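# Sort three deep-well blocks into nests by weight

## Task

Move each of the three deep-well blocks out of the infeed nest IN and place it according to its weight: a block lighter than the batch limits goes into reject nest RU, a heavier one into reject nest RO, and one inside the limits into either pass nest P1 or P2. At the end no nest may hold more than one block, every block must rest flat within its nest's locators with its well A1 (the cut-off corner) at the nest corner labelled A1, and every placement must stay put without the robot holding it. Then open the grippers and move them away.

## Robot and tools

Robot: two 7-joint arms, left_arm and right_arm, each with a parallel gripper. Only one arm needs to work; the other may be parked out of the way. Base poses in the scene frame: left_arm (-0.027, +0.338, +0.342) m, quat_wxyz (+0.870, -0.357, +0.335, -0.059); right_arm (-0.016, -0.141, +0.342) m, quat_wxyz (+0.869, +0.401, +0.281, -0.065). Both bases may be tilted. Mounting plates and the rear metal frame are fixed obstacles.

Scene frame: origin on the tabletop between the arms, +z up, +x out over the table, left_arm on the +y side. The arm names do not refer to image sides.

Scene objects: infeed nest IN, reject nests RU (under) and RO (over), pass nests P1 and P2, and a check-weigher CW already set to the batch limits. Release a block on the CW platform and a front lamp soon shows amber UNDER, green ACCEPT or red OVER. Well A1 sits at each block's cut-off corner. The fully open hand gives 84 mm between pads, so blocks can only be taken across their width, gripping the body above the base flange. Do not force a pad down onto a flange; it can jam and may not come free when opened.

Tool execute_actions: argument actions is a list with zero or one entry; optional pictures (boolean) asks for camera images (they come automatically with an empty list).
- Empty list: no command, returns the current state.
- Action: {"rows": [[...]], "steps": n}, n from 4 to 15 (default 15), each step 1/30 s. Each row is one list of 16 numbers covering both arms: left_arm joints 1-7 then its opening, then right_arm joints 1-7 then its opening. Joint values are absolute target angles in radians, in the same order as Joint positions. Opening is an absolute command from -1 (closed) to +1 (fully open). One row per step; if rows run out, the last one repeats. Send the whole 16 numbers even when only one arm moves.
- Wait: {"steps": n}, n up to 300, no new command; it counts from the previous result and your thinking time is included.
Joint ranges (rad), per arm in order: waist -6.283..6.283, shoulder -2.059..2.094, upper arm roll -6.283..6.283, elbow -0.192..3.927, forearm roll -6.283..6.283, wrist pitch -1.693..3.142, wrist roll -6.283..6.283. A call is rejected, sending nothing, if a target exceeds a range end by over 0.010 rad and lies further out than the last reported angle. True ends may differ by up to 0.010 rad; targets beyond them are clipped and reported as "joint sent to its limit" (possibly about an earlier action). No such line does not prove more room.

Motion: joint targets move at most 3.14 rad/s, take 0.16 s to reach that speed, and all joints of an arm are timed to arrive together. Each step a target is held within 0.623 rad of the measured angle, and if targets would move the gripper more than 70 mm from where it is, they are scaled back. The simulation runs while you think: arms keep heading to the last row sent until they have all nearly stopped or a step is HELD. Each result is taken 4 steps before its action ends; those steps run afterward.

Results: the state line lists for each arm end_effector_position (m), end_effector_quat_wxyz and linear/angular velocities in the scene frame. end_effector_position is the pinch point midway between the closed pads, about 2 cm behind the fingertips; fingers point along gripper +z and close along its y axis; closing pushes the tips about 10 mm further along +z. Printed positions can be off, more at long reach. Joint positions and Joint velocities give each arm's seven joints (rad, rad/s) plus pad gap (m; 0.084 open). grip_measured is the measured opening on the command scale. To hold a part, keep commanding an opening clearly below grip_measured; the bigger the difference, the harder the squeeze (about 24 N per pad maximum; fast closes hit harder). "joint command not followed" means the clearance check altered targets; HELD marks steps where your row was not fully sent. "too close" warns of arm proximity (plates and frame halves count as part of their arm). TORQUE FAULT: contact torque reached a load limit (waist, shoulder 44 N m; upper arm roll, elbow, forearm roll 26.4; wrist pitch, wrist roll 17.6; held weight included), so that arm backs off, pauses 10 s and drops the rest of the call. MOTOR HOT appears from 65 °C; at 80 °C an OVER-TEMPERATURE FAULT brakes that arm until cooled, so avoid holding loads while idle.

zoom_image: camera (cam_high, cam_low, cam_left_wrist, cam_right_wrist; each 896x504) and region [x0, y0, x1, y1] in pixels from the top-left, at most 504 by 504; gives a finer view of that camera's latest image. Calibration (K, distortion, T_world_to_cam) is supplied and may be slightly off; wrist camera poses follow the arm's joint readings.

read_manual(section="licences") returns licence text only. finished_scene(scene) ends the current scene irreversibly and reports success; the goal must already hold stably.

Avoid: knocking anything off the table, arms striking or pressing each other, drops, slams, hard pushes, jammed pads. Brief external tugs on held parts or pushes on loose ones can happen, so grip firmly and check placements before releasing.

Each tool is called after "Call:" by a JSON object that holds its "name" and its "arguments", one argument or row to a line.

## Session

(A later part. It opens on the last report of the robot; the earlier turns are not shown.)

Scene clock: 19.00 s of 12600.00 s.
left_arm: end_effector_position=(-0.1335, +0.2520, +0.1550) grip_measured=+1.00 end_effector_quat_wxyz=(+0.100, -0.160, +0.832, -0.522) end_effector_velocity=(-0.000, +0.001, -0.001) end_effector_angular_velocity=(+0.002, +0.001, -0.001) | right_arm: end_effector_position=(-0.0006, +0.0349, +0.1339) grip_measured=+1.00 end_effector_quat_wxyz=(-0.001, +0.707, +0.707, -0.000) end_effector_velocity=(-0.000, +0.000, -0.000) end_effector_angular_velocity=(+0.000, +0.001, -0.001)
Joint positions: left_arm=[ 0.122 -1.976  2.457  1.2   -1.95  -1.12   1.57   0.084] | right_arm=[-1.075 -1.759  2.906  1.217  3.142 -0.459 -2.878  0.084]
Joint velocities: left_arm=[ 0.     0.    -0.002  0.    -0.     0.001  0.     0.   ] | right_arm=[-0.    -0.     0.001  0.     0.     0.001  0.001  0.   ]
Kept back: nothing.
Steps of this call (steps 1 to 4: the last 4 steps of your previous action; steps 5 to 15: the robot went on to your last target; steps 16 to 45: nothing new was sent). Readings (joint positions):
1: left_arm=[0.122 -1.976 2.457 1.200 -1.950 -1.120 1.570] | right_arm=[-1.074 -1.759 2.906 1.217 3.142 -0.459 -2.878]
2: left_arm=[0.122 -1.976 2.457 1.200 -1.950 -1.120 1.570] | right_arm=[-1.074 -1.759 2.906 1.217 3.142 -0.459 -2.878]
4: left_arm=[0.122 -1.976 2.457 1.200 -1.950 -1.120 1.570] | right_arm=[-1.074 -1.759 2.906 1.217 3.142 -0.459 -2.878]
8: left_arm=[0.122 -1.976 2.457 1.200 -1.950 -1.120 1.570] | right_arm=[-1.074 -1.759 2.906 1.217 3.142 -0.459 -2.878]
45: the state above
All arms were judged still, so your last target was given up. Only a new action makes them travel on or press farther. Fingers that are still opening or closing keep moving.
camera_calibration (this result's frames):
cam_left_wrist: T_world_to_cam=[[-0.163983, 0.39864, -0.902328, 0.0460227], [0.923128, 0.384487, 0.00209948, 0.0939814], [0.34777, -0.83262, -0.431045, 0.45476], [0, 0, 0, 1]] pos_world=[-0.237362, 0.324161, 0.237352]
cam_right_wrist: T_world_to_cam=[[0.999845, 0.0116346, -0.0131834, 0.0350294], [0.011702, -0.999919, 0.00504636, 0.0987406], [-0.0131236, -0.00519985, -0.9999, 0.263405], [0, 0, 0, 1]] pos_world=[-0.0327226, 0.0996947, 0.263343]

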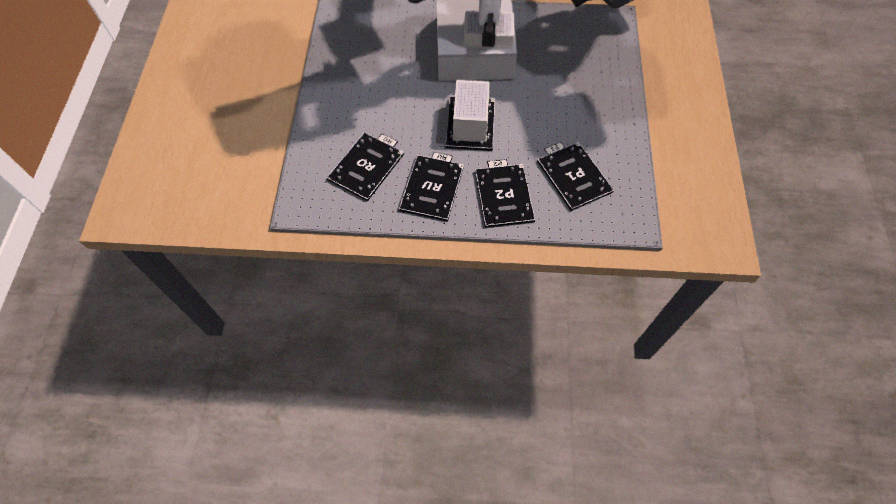

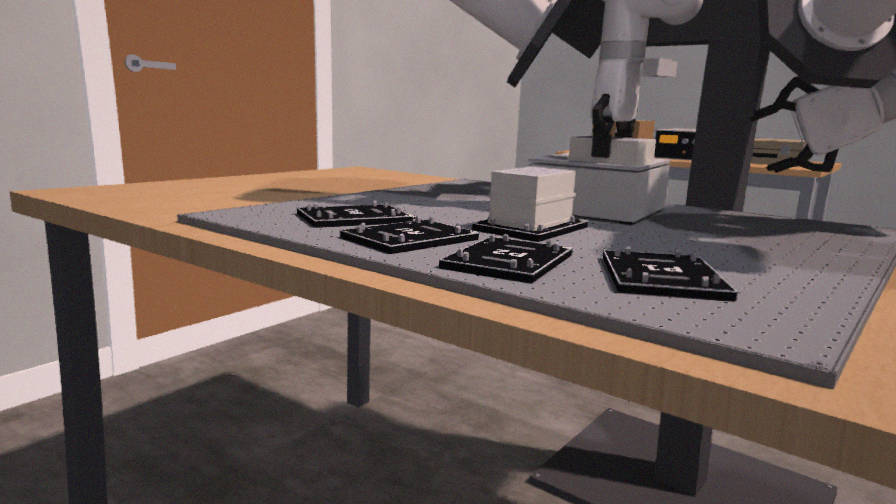

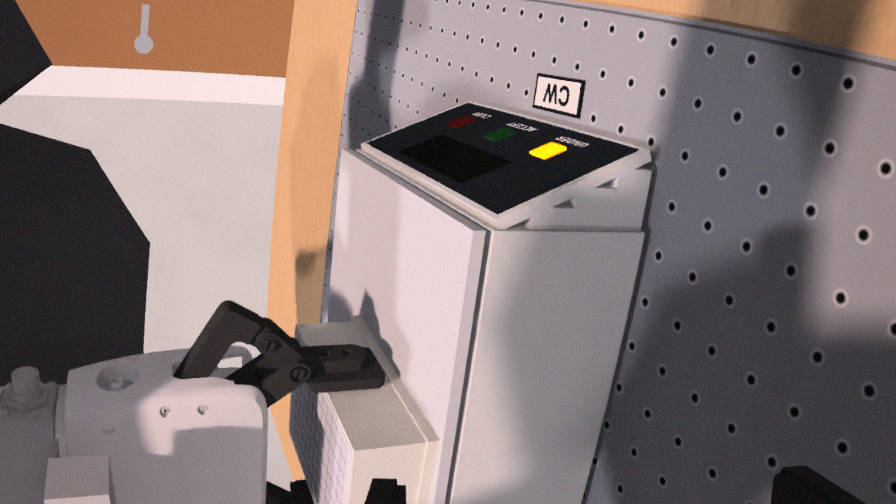

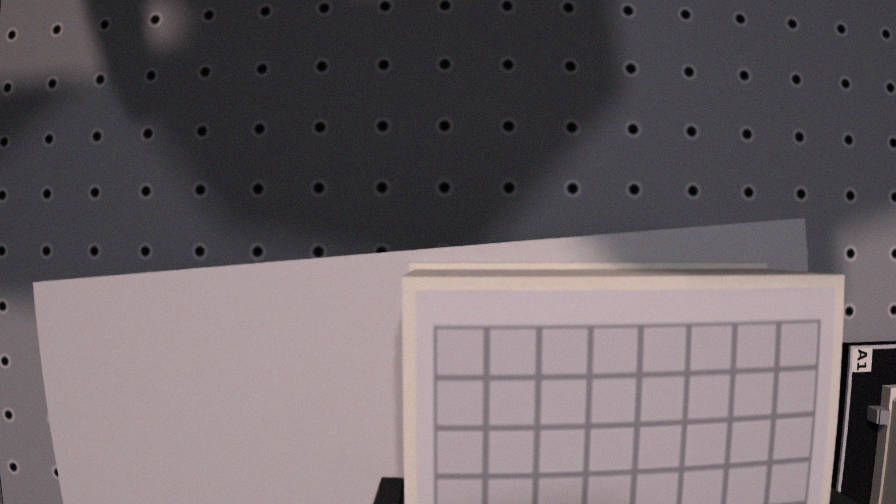

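Call:
{"name": "execute_actions", "arguments": {
  "actions": [
    {"rows":[[0.1224,-1.976,2.457,1.2,-1.95,-1.12,1.57,1,-1.0745,-1.759,2.906,1.2173,3.1416,-0.459,-2.8776,0.2]],"steps":12}
  ]
}}

Call:
{"name": "execute_actions", "arguments": {
  "actions": [
    {"rows":[[0.1224,-1.976,2.457,1.2,-1.95,-1.12,1.57,1,-1.0363,-1.5997,2.9096,1.1785,3.1416,-0.5844,-2.8776,0.2]],"steps":15}
  ]
}}

Call:
{"name": "execute_actions", "arguments": {
  "actions": [
    {"rows":[[0.1224,-1.976,2.457,1.2,-1.95,-1.12,1.57,1,-1.06,-1.52,2.5,1.15,3.1416,-0.5844,-2.8776,0.2]],"steps":15}
  ]
}}

Call:
{"name": "execute_actions", "arguments": {
  "actions": [
    {"rows":[[0.1224,-1.976,2.457,1.2,-1.95,-1.12,1.57,1,-1.4,-1.3,2.15,1.2,3.1416,-0.56,-2.48,0.2]],"steps":15}
  ]
}}

Call:
{"name": "execute_actions", "arguments": {
  "actions": [
    {"rows":[[0.1224,-1.976,2.457,1.2,-1.95,-1.12,1.57,1,-1.7192,-1.2924,2.0676,1.2947,3.1416,-0.4919,-2.25,0.2]],"steps":15}
  ]
}}

Call:
{"name": "execute_actions", "arguments": {
  "actions": [
    {"rows":[[0.1224,-1.976,2.457,1.2,-1.95,-1.12,1.57,1,-1.8747,-1.3781,2.104,1.378,3.1416,-0.4014,-2.25,0.2]],"steps":15}
  ]
}}

Call:
{"name": "execute_actions", "arguments": {
  "actions": [
    {"steps":12}
  ],
  "pictures": true
}}

Scene clock: 19.70 s of 12600.00 s.
left_arm: end_effector_position=(-0.1335, +0.2520, +0.1550) grip_measured=+1.00 end_effector_quat_wxyz=(+0.100, -0.160, +0.832, -0.522) end_effector_velocity=(+0.000, -0.000, -0.001) end_effector_angular_velocity=(-0.000, -0.001, +0.001) | right_arm: end_effector_position=(-0.0006, +0.0349, +0.1339) grip_measured=+0.96 end_effector_quat_wxyz=(-0.001, +0.707, +0.707, -0.000) end_effector_velocity=(-0.000, -0.000, -0.000) end_effector_angular_velocity=(+0.000, +0.000, -0.000)
Joint positions: left_arm=[ 0.122 -1.976  2.457  1.2   -1.95  -1.12   1.57   0.084] | right_arm=[-1.074 -1.759  2.906  1.217  3.142 -0.459 -2.878  0.083]
Joint velocities: left_arm=[ 0.    -0.002  0.     0.002  0.    -0.     0.    -0.   ] | right_arm=[ 0.    -0.     0.001 -0.    -0.     0.     0.002  0.   ]
Steps of this call (steps 1 to 13: nothing new was sent; steps 14 to 21: the first 8 steps of this action). Readings (joint positions):
14: left_arm=[0.122 -1.976 2.457 1.200 -1.950 -1.120 1.570] | right_arm=[-1.074 -1.759 2.906 1.217 3.142 -0.459 -2.878]
15: left_arm=[0.122 -1.976 2.457 1.200 -1.950 -1.120 1.570] | right_arm=[-1.074 -1.759 2.906 1.217 3.142 -0.459 -2.878]
17: left_arm=[0.122 -1.976 2.457 1.200 -1.950 -1.120 1.570] | right_arm=[-1.074 -1.759 2.906 1.217 3.142 -0.459 -2.878]
21: the state above

Scene clock: 20.20 s of 12600.00 s.
left_arm: end_effector_position=(-0.1335, +0.2520, +0.1550) grip_measured=+1.00 end_effector_quat_wxyz=(+0.100, -0.160, +0.832, -0.522) end_effector_velocity=(+0.000, -0.000, +0.000) end_effector_angular_velocity=(-0.001, -0.000, +0.000) | right_arm: end_effector_position=(-0.0003, +0.0348, +0.2001) grip_measured=+0.96 end_effector_quat_wxyz=(-0.000, +0.707, +0.707, -0.000) end_effector_velocity=(+0.011, -0.045, -0.034) end_effector_angular_velocity=(-0.120, -0.032, +0.002)
Joint positions: left_arm=[ 0.122 -1.976  2.457  1.2   -1.95  -1.12   1.57   0.084] | right_arm=[-1.036 -1.6    2.91   1.178  3.142 -0.584 -2.878  0.083]
Joint velocities: left_arm=[-0. -0.  0.  0.  0. -0.  0. -0.] | right_arm=[-0.014 -0.062  0.002 -0.055  0.    -0.006 -0.    -0.   ]
Steps of this call (steps 1 to 4: the last 4 steps of your previous action; steps 5 to 15: the first 11 steps of this action). Readings (joint positions):
5: left_arm=[0.122 -1.976 2.457 1.200 -1.950 -1.120 1.570] | right_arm=[-1.074 -1.758 2.906 1.217 3.142 -0.460 -2.878]
6: left_arm=[0.122 -1.976 2.457 1.200 -1.950 -1.120 1.570] | right_arm=[-1.073 -1.751 2.906 1.214 3.142 -0.468 -2.878]
8: left_arm=[0.122 -1.976 2.457 1.200 -1.950 -1.120 1.570] | right_arm=[-1.058 -1.690 2.908 1.192 3.142 -0.520 -2.878]
12: left_arm=[0.122 -1.976 2.457 1.200 -1.950 -1.120 1.570] | right_arm=[-1.035 -1.594 2.909 1.187 3.142 -0.581 -2.878]
15: the state above

Scene clock: 20.70 s of 12600.00 s.
left_arm: end_effector_position=(-0.1335, +0.2520, +0.1550) grip_measured=+1.00 end_effector_quat_wxyz=(+0.100, -0.160, +0.832, -0.522) end_effector_velocity=(+0.001, +0.000, -0.000) end_effector_angular_velocity=(+0.001, -0.001, +0.001) | right_arm: end_effector_position=(+0.1615, +0.0549, +0.2293) grip_measured=+0.96 end_effector_quat_wxyz=(+0.025, +0.808, +0.583, +0.074) end_effector_velocity=(+0.483, -0.027, +0.115) end_effector_angular_velocity=(+0.194, -0.388, -0.985)
Joint positions: left_arm=[ 0.122 -1.976  2.457  1.2   -1.95  -1.12   1.57   0.084] | right_arm=[-1.058 -1.531  2.557  1.154  3.141 -0.584 -2.878  0.083]
Joint velocities: left_arm=[ 0.    -0.001 -0.001 -0.001 -0.    -0.    -0.    -0.   ] | right_arm=[-0.067  0.217 -1.06  -0.069 -0.009 -0.005  0.001  0.   ]
Steps of this call (steps 1 to 4: the last 4 steps of your previous action; steps 5 to 15: the first 11 steps of this action). Readings (joint positions):
5: left_arm=[0.122 -1.976 2.457 1.200 -1.950 -1.120 1.570] | right_arm=[-1.037 -1.601 2.909 1.178 3.142 -0.584 -2.878]
6: left_arm=[0.122 -1.976 2.457 1.200 -1.950 -1.120 1.570] | right_arm=[-1.037 -1.599 2.902 1.177 3.142 -0.584 -2.878]
8: left_arm=[0.122 -1.976 2.457 1.200 -1.950 -1.120 1.570] | right_arm=[-1.040 -1.588 2.843 1.172 3.143 -0.584 -2.878]
12: left_arm=[0.122 -1.976 2.457 1.200 -1.950 -1.120 1.570] | right_arm=[-1.051 -1.555 2.672 1.163 3.141 -0.584 -2.878]
15: the state above

Scene clock: 21.20 s of 12600.00 s.
left_arm: end_effector_position=(-0.1335, +0.2520, +0.1550) grip_measured=+1.00 end_effector_quat_wxyz=(+0.100, -0.160, +0.832, -0.522) end_effector_velocity=(-0.001, +0.001, -0.001) end_effector_angular_velocity=(+0.002, +0.001, -0.001) | right_arm: end_effector_position=(+0.3312, +0.0096, +0.2304) grip_measured=+0.96 end_effector_quat_wxyz=(-0.024, +0.977, +0.206, +0.051) end_effector_velocity=(+0.435, -0.300, -0.100) end_effector_angular_velocity=(+0.117, +0.345, -2.353)
Joint positions: left_arm=[ 0.122 -1.976  2.457  1.2   -1.95  -1.12   1.57   0.084] | right_arm=[-1.343 -1.337  2.209  1.193  3.141 -0.564 -2.548  0.083]
Joint velocities: left_arm=[-0.     0.    -0.002  0.001  0.     0.    -0.     0.   ] | right_arm=[-0.847  0.543 -0.897  0.104 -0.005  0.056  0.948  0.   ]
Steps of this call (steps 1 to 4: the last 4 steps of your previous action; steps 5 to 15: the first 11 steps of this action). Readings (joint positions):
5: left_arm=[0.122 -1.976 2.457 1.200 -1.950 -1.120 1.570] | right_arm=[-1.061 -1.519 2.500 1.150 3.141 -0.584 -2.876]
6: left_arm=[0.122 -1.976 2.457 1.200 -1.950 -1.120 1.570] | right_arm=[-1.067 -1.516 2.498 1.152 3.142 -0.583 -2.866]
8: left_arm=[0.122 -1.976 2.457 1.200 -1.950 -1.120 1.570] | right_arm=[-1.120 -1.482 2.452 1.162 3.144 -0.578 -2.799]
12: left_arm=[0.122 -1.976 2.457 1.200 -1.950 -1.120 1.570] | right_arm=[-1.254 -1.394 2.301 1.181 3.142 -0.570 -2.651]
15: the state above

Scene clock: 21.70 s of 12600.00 s.
left_arm: end_effector_position=(-0.1335, +0.2520, +0.1550) grip_measured=+1.00 end_effector_quat_wxyz=(+0.100, -0.160, +0.832, -0.522) end_effector_velocity=(+0.001, +0.000, -0.000) end_effector_angular_velocity=(+0.001, -0.001, +0.001) | right_arm: end_effector_position=(+0.4109, -0.0890, +0.1294) grip_measured=+0.96 end_effector_quat_wxyz=(+0.004, +0.995, -0.103, -0.002) end_effector_velocity=(+0.022, -0.093, -0.078) end_effector_angular_velocity=(-0.098, +0.079, -0.361)
Joint positions: left_arm=[ 0.122 -1.976  2.457  1.2   -1.95  -1.12   1.57   0.084] | right_arm=[-1.718 -1.293  2.063  1.288  3.141 -0.494 -2.258  0.083]
Joint velocities: left_arm=[ 0.    -0.001 -0.    -0.001  0.     0.    -0.     0.   ] | right_arm=[-0.245  0.012 -0.084  0.038 -0.004  0.041  0.171  0.   ]
Steps of this call (steps 1 to 4: the last 4 steps of your previous action; steps 5 to 15: the first 11 steps of this action). Readings (joint positions):
5: left_arm=[0.122 -1.976 2.457 1.200 -1.950 -1.120 1.570] | right_arm=[-1.403 -1.300 2.147 1.197 3.141 -0.560 -2.481]
6: left_arm=[0.122 -1.976 2.457 1.200 -1.950 -1.120 1.570] | right_arm=[-1.408 -1.301 2.151 1.202 3.142 -0.558 -2.473]
8: left_arm=[0.122 -1.976 2.457 1.200 -1.950 -1.120 1.570] | right_arm=[-1.469 -1.300 2.144 1.228 3.143 -0.543 -2.422]
12: left_arm=[0.122 -1.976 2.457 1.200 -1.950 -1.120 1.570] | right_arm=[-1.645 -1.295 2.086 1.271 3.141 -0.508 -2.305]
15: the state above

Scene clock: 22.20 s of 12600.00 s.
left_arm: end_effector_position=(-0.1335, +0.2520, +0.1550) grip_measured=+1.00 end_effector_quat_wxyz=(+0.100, -0.160, +0.832, -0.522) end_effector_velocity=(-0.000, -0.001, +0.000) end_effector_angular_velocity=(-0.001, +0.001, +0.000) | right_arm: end_effector_position=(+0.4124, -0.0851, +0.0651) grip_measured=+0.96 end_effector_quat_wxyz=(+0.000, +0.994, -0.107, -0.000) end_effector_velocity=(+0.048, +0.056, +0.039) end_effector_angular_velocity=(+0.110, -0.110, +0.016)
Joint positions: left_arm=[ 0.122 -1.976  2.457  1.2   -1.95  -1.12   1.57   0.084] | right_arm=[-1.875 -1.378  2.104  1.378  3.142 -0.402 -2.25   0.083]
Joint velocities: left_arm=[-0.     0.     0.001  0.001  0.     0.     0.     0.   ] | right_arm=[ 0.068  0.035  0.01   0.073  0.     0.007 -0.     0.   ]
Steps of this call (steps 1 to 4: the last 4 steps of your previous action; steps 5 to 15: the first 11 steps of this action). Readings (joint positions):
5: left_arm=[0.122 -1.976 2.457 1.200 -1.950 -1.120 1.570] | right_arm=[-1.717 -1.293 2.072 1.296 3.142 -0.492 -2.250]
6: left_arm=[0.122 -1.976 2.457 1.200 -1.950 -1.120 1.570] | right_arm=[-1.724 -1.298 2.075 1.303 3.142 -0.486 -2.250]
8: left_arm=[0.122 -1.976 2.457 1.200 -1.950 -1.120 1.570] | right_arm=[-1.786 -1.332 2.090 1.342 3.142 -0.447 -2.250]
12: left_arm=[0.122 -1.976 2.457 1.200 -1.950 -1.120 1.570] | right_arm=[-1.880 -1.381 2.103 1.369 3.142 -0.404 -2.250]
15: the state above

Scene clock: 22.60 s of 12600.00 s.
left_arm: end_effector_position=(-0.1335, +0.2520, +0.1550) grip_measured=+1.00 end_effector_quat_wxyz=(+0.100, -0.160, +0.832, -0.522) end_effector_velocity=(-0.001, +0.001, +0.000) end_effector_angular_velocity=(+0.001, +0.001, -0.001) | right_arm: end_effector_position=(+0.4126, -0.0848, +0.0652) grip_measured=+0.96 end_effector_quat_wxyz=(-0.000, +0.994, -0.107, -0.000) end_effector_velocity=(-0.000, -0.001, -0.001) end_effector_angular_velocity=(-0.001, +0.001, -0.001)
Joint positions: left_arm=[ 0.122 -1.976  2.457  1.2   -1.95  -1.12   1.57   0.084] | right_arm=[-1.874 -1.378  2.104  1.378  3.142 -0.401 -2.25   0.083]
Joint velocities: left_arm=[-0.     0.001 -0.002  0.     0.    -0.001  0.     0.   ] | right_arm=[-0.003 -0.001  0.     0.001  0.001  0.001 -0.    -0.   ]
Kept back: nothing.
Steps of this call (steps 1 to 4: the last 4 steps of your previous action; steps 5 to 12: the robot went on to your last target). Readings (joint positions):
1: left_arm=[0.122 -1.976 2.457 1.200 -1.950 -1.120 1.570] | right_arm=[-1.873 -1.377 2.104 1.379 3.142 -0.402 -2.250]
2: left_arm=[0.122 -1.976 2.457 1.200 -1.950 -1.120 1.570] | right_arm=[-1.872 -1.377 2.104 1.380 3.142 -0.402 -2.250]
4: left_arm=[0.122 -1.976 2.457 1.200 -1.950 -1.120 1.570] | right_arm=[-1.872 -1.377 2.104 1.379 3.142 -0.402 -2.250]
8: left_arm=[0.122 -1.976 2.457 1.200 -1.950 -1.120 1.570] | right_arm=[-1.874 -1.378 2.104 1.378 3.142 -0.402 -2.250]
12: the state above
camera_calibration (this result's frames):
cam_left_wrist: T_world_to_cam=[[-0.163983, 0.39864, -0.902328, 0.0460227], [0.923128, 0.384487, 0.0020996, 0.0939814], [0.34777, -0.83262, -0.431045, 0.45476], [0, 0, 0, 1]] pos_world=[-0.237362, 0.324161, 0.237352]
cam_right_wrist: T_world_to_cam=[[-0.20074, -0.979567, -0.0123627, 0.0335896], [-0.979638, 0.200678, 0.00608543, 0.48533], [-0.00348017, 0.0133325, -0.999905, 0.197107], [0, 0, 0, 1]] pos_world=[0.482876, -0.0671198, 0.19455]

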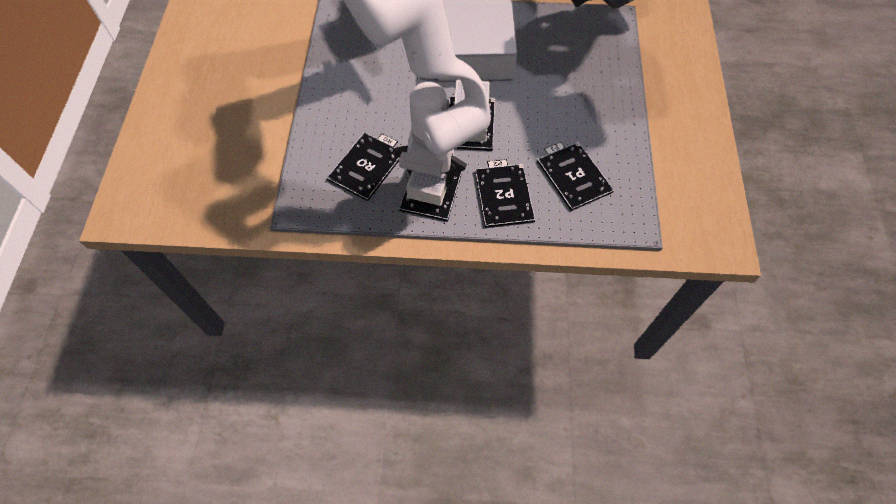

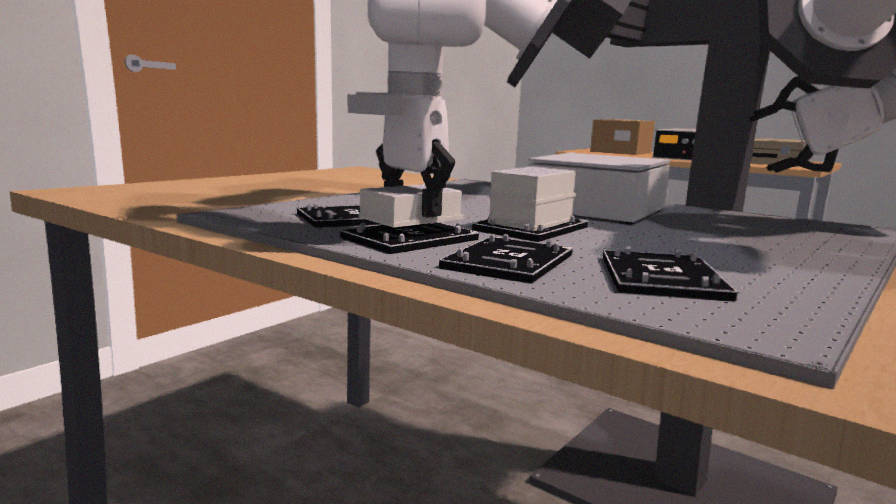

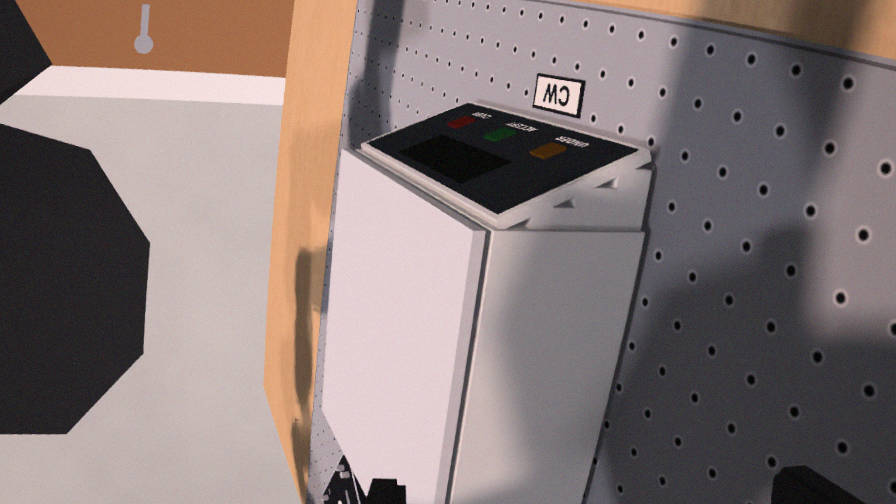

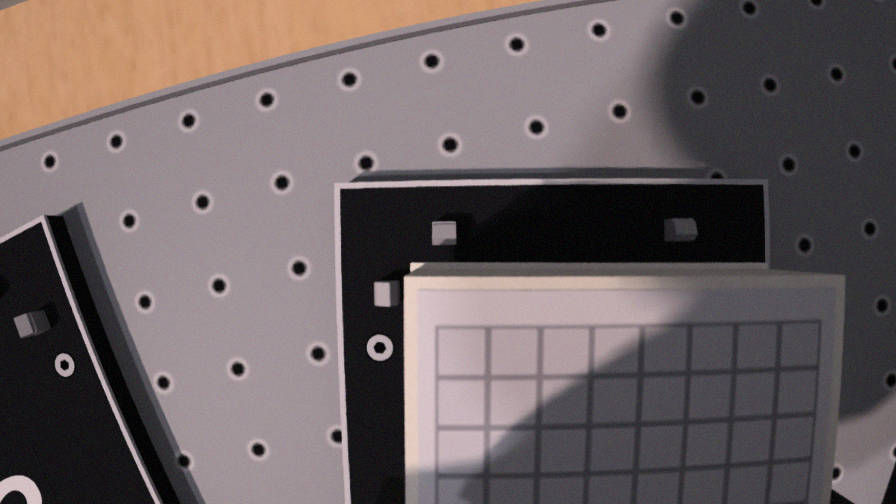

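Call:
{"name": "execute_actions", "arguments": {
  "actions": [
    {"rows":[[0.1224,-1.976,2.457,1.2,-1.95,-1.12,1.57,1,-1.8842,-1.38,2.1042,1.3992,3.1416,-0.4133,-2.2635,0.2]],"steps":12}
  ]
}}

Call:
{"name": "execute_actions", "arguments": {
  "actions": [
    {"rows":[[0.1224,-1.976,2.457,1.2,-1.95,-1.12,1.57,1,-1.9088,-1.3944,2.1085,1.4163,3.1416,-0.4022,-2.2635,0.2]],"steps":15}
  ],
  "pictures": true
}}

Scene clock: 23.47 s of 12600.00 s.
left_arm: end_effector_position=(-0.1335, +0.2520, +0.1550) grip_measured=+1.00 end_effector_quat_wxyz=(+0.100, -0.160, +0.832, -0.522) end_effector_velocity=(-0.000, -0.000, +0.000) end_effector_angular_velocity=(-0.000, +0.001, -0.001) | right_arm: end_effector_position=(+0.4170, -0.0831, +0.0651) grip_measured=+0.96 end_effector_quat_wxyz=(-0.000, +0.995, -0.102, -0.000) end_effector_velocity=(-0.005, -0.000, -0.001) end_effector_angular_velocity=(-0.005, +0.009, +0.007)
Joint positions: left_arm=[ 0.122 -1.976  2.457  1.2   -1.95  -1.12   1.57   0.084] | right_arm=[-1.884 -1.38   2.104  1.399  3.142 -0.413 -2.263  0.083]
Joint velocities: left_arm=[-0.     0.002  0.001 -0.001  0.     0.002 -0.    -0.   ] | right_arm=[-0.001 -0.003  0.004 -0.004  0.001 -0.004 -0.003  0.   ]
Steps of this call (steps 1 to 15: the robot went on to your last target; steps 16 to 18: nothing new was sent; steps 19 to 26: the first 8 steps of this action). Readings (joint positions):
19: left_arm=[0.122 -1.976 2.457 1.200 -1.950 -1.120 1.570] | right_arm=[-1.875 -1.378 2.104 1.379 3.142 -0.402 -2.251]
20: left_arm=[0.122 -1.976 2.457 1.200 -1.950 -1.120 1.570] | right_arm=[-1.878 -1.379 2.104 1.384 3.142 -0.406 -2.255]
22: left_arm=[0.122 -1.976 2.457 1.200 -1.950 -1.120 1.570] | right_arm=[-1.883 -1.380 2.104 1.396 3.142 -0.411 -2.261]
26: the state above

Scene clock: 23.97 s of 12600.00 s.
left_arm: end_effector_position=(-0.1335, +0.2520, +0.1550) grip_measured=+1.00 end_effector_quat_wxyz=(+0.100, -0.160, +0.832, -0.522) end_effector_velocity=(-0.001, +0.001, -0.000) end_effector_angular_velocity=(+0.002, +0.002, -0.001) | right_arm: end_effector_position=(+0.4171, -0.0831, +0.0551) grip_measured=+0.96 end_effector_quat_wxyz=(-0.000, +0.995, -0.102, -0.000) end_effector_velocity=(+0.001, -0.001, +0.000) end_effector_angular_velocity=(-0.002, -0.001, -0.002)
Joint positions: left_arm=[ 0.122 -1.976  2.457  1.2   -1.95  -1.12   1.57   0.084] | right_arm=[-1.909 -1.394  2.108  1.416  3.142 -0.402 -2.263  0.083]
Joint velocities: left_arm=[-0.     0.001 -0.001  0.     0.     0.001  0.     0.   ] | right_arm=[ 0.     0.001 -0.002 -0.001 -0.    -0.    -0.    -0.   ]
Steps of this call (steps 1 to 4: the last 4 steps of your previous action; steps 5 to 15: the first 11 steps of this action). Readings (joint positions):
5: left_arm=[0.122 -1.976 2.457 1.200 -1.950 -1.120 1.570] | right_arm=[-1.885 -1.380 2.104 1.400 3.142 -0.413 -2.263]
6: left_arm=[0.122 -1.976 2.457 1.200 -1.950 -1.120 1.570] | right_arm=[-1.890 -1.384 2.105 1.405 3.142 -0.410 -2.263]
8: left_arm=[0.122 -1.976 2.457 1.200 -1.950 -1.120 1.570] | right_arm=[-1.904 -1.392 2.108 1.414 3.142 -0.404 -2.263]
12: left_arm=[0.122 -1.976 2.457 1.200 -1.950 -1.120 1.570] | right_arm=[-1.909 -1.395 2.109 1.416 3.142 -0.402 -2.264]
15: the state above
camera_calibration (this result's frames):
cam_left_wrist: T_world_to_cam=[[-0.163983, 0.398639, -0.902328, 0.0460228], [0.923128, 0.384487, 0.00209903, 0.0939815], [0.34777, -0.83262, -0.431045, 0.45476], [0, 0, 0, 1]] pos_world=[-0.237362, 0.324161, 0.237352]
cam_right_wrist: T_world_to_cam=[[-0.191153, -0.981481, -0.0124528, 0.0319052], [-0.981554, 0.19109, 0.00609926, 0.489439], [-0.00360671, 0.013389, -0.999904, 0.187091], [0, 0, 0, 1]] pos_world=[0.487185, -0.0647175, 0.184485]

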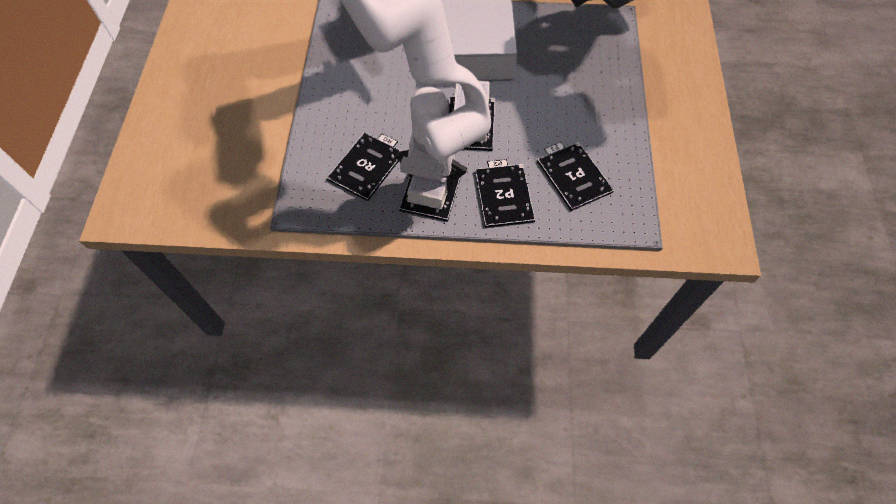

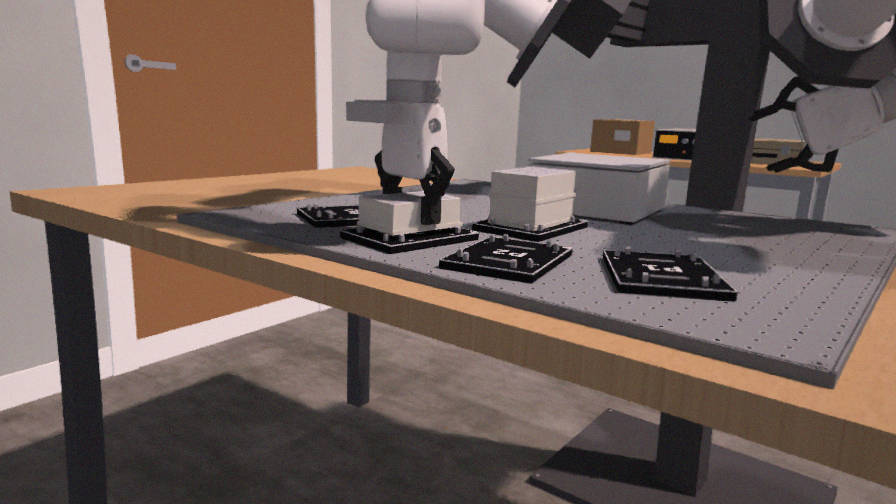

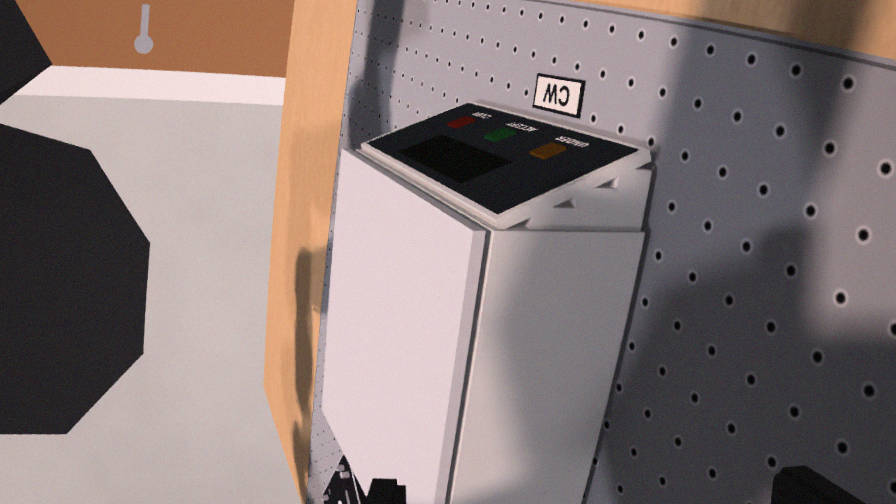

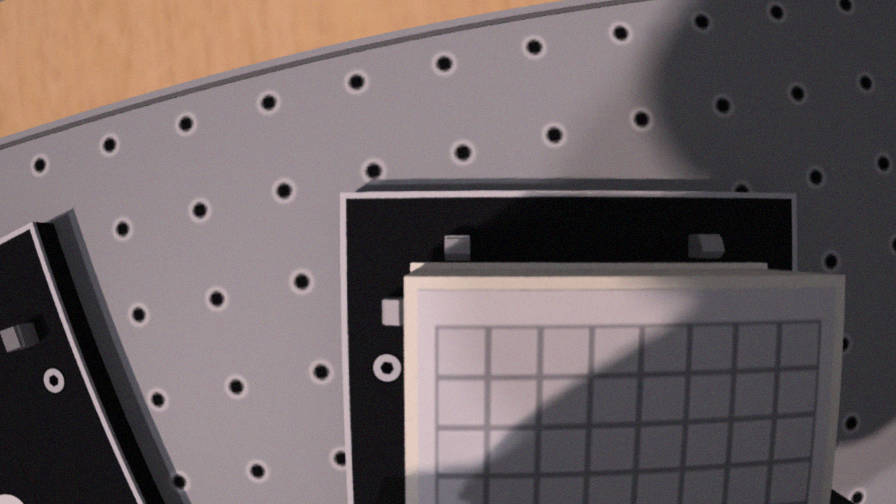

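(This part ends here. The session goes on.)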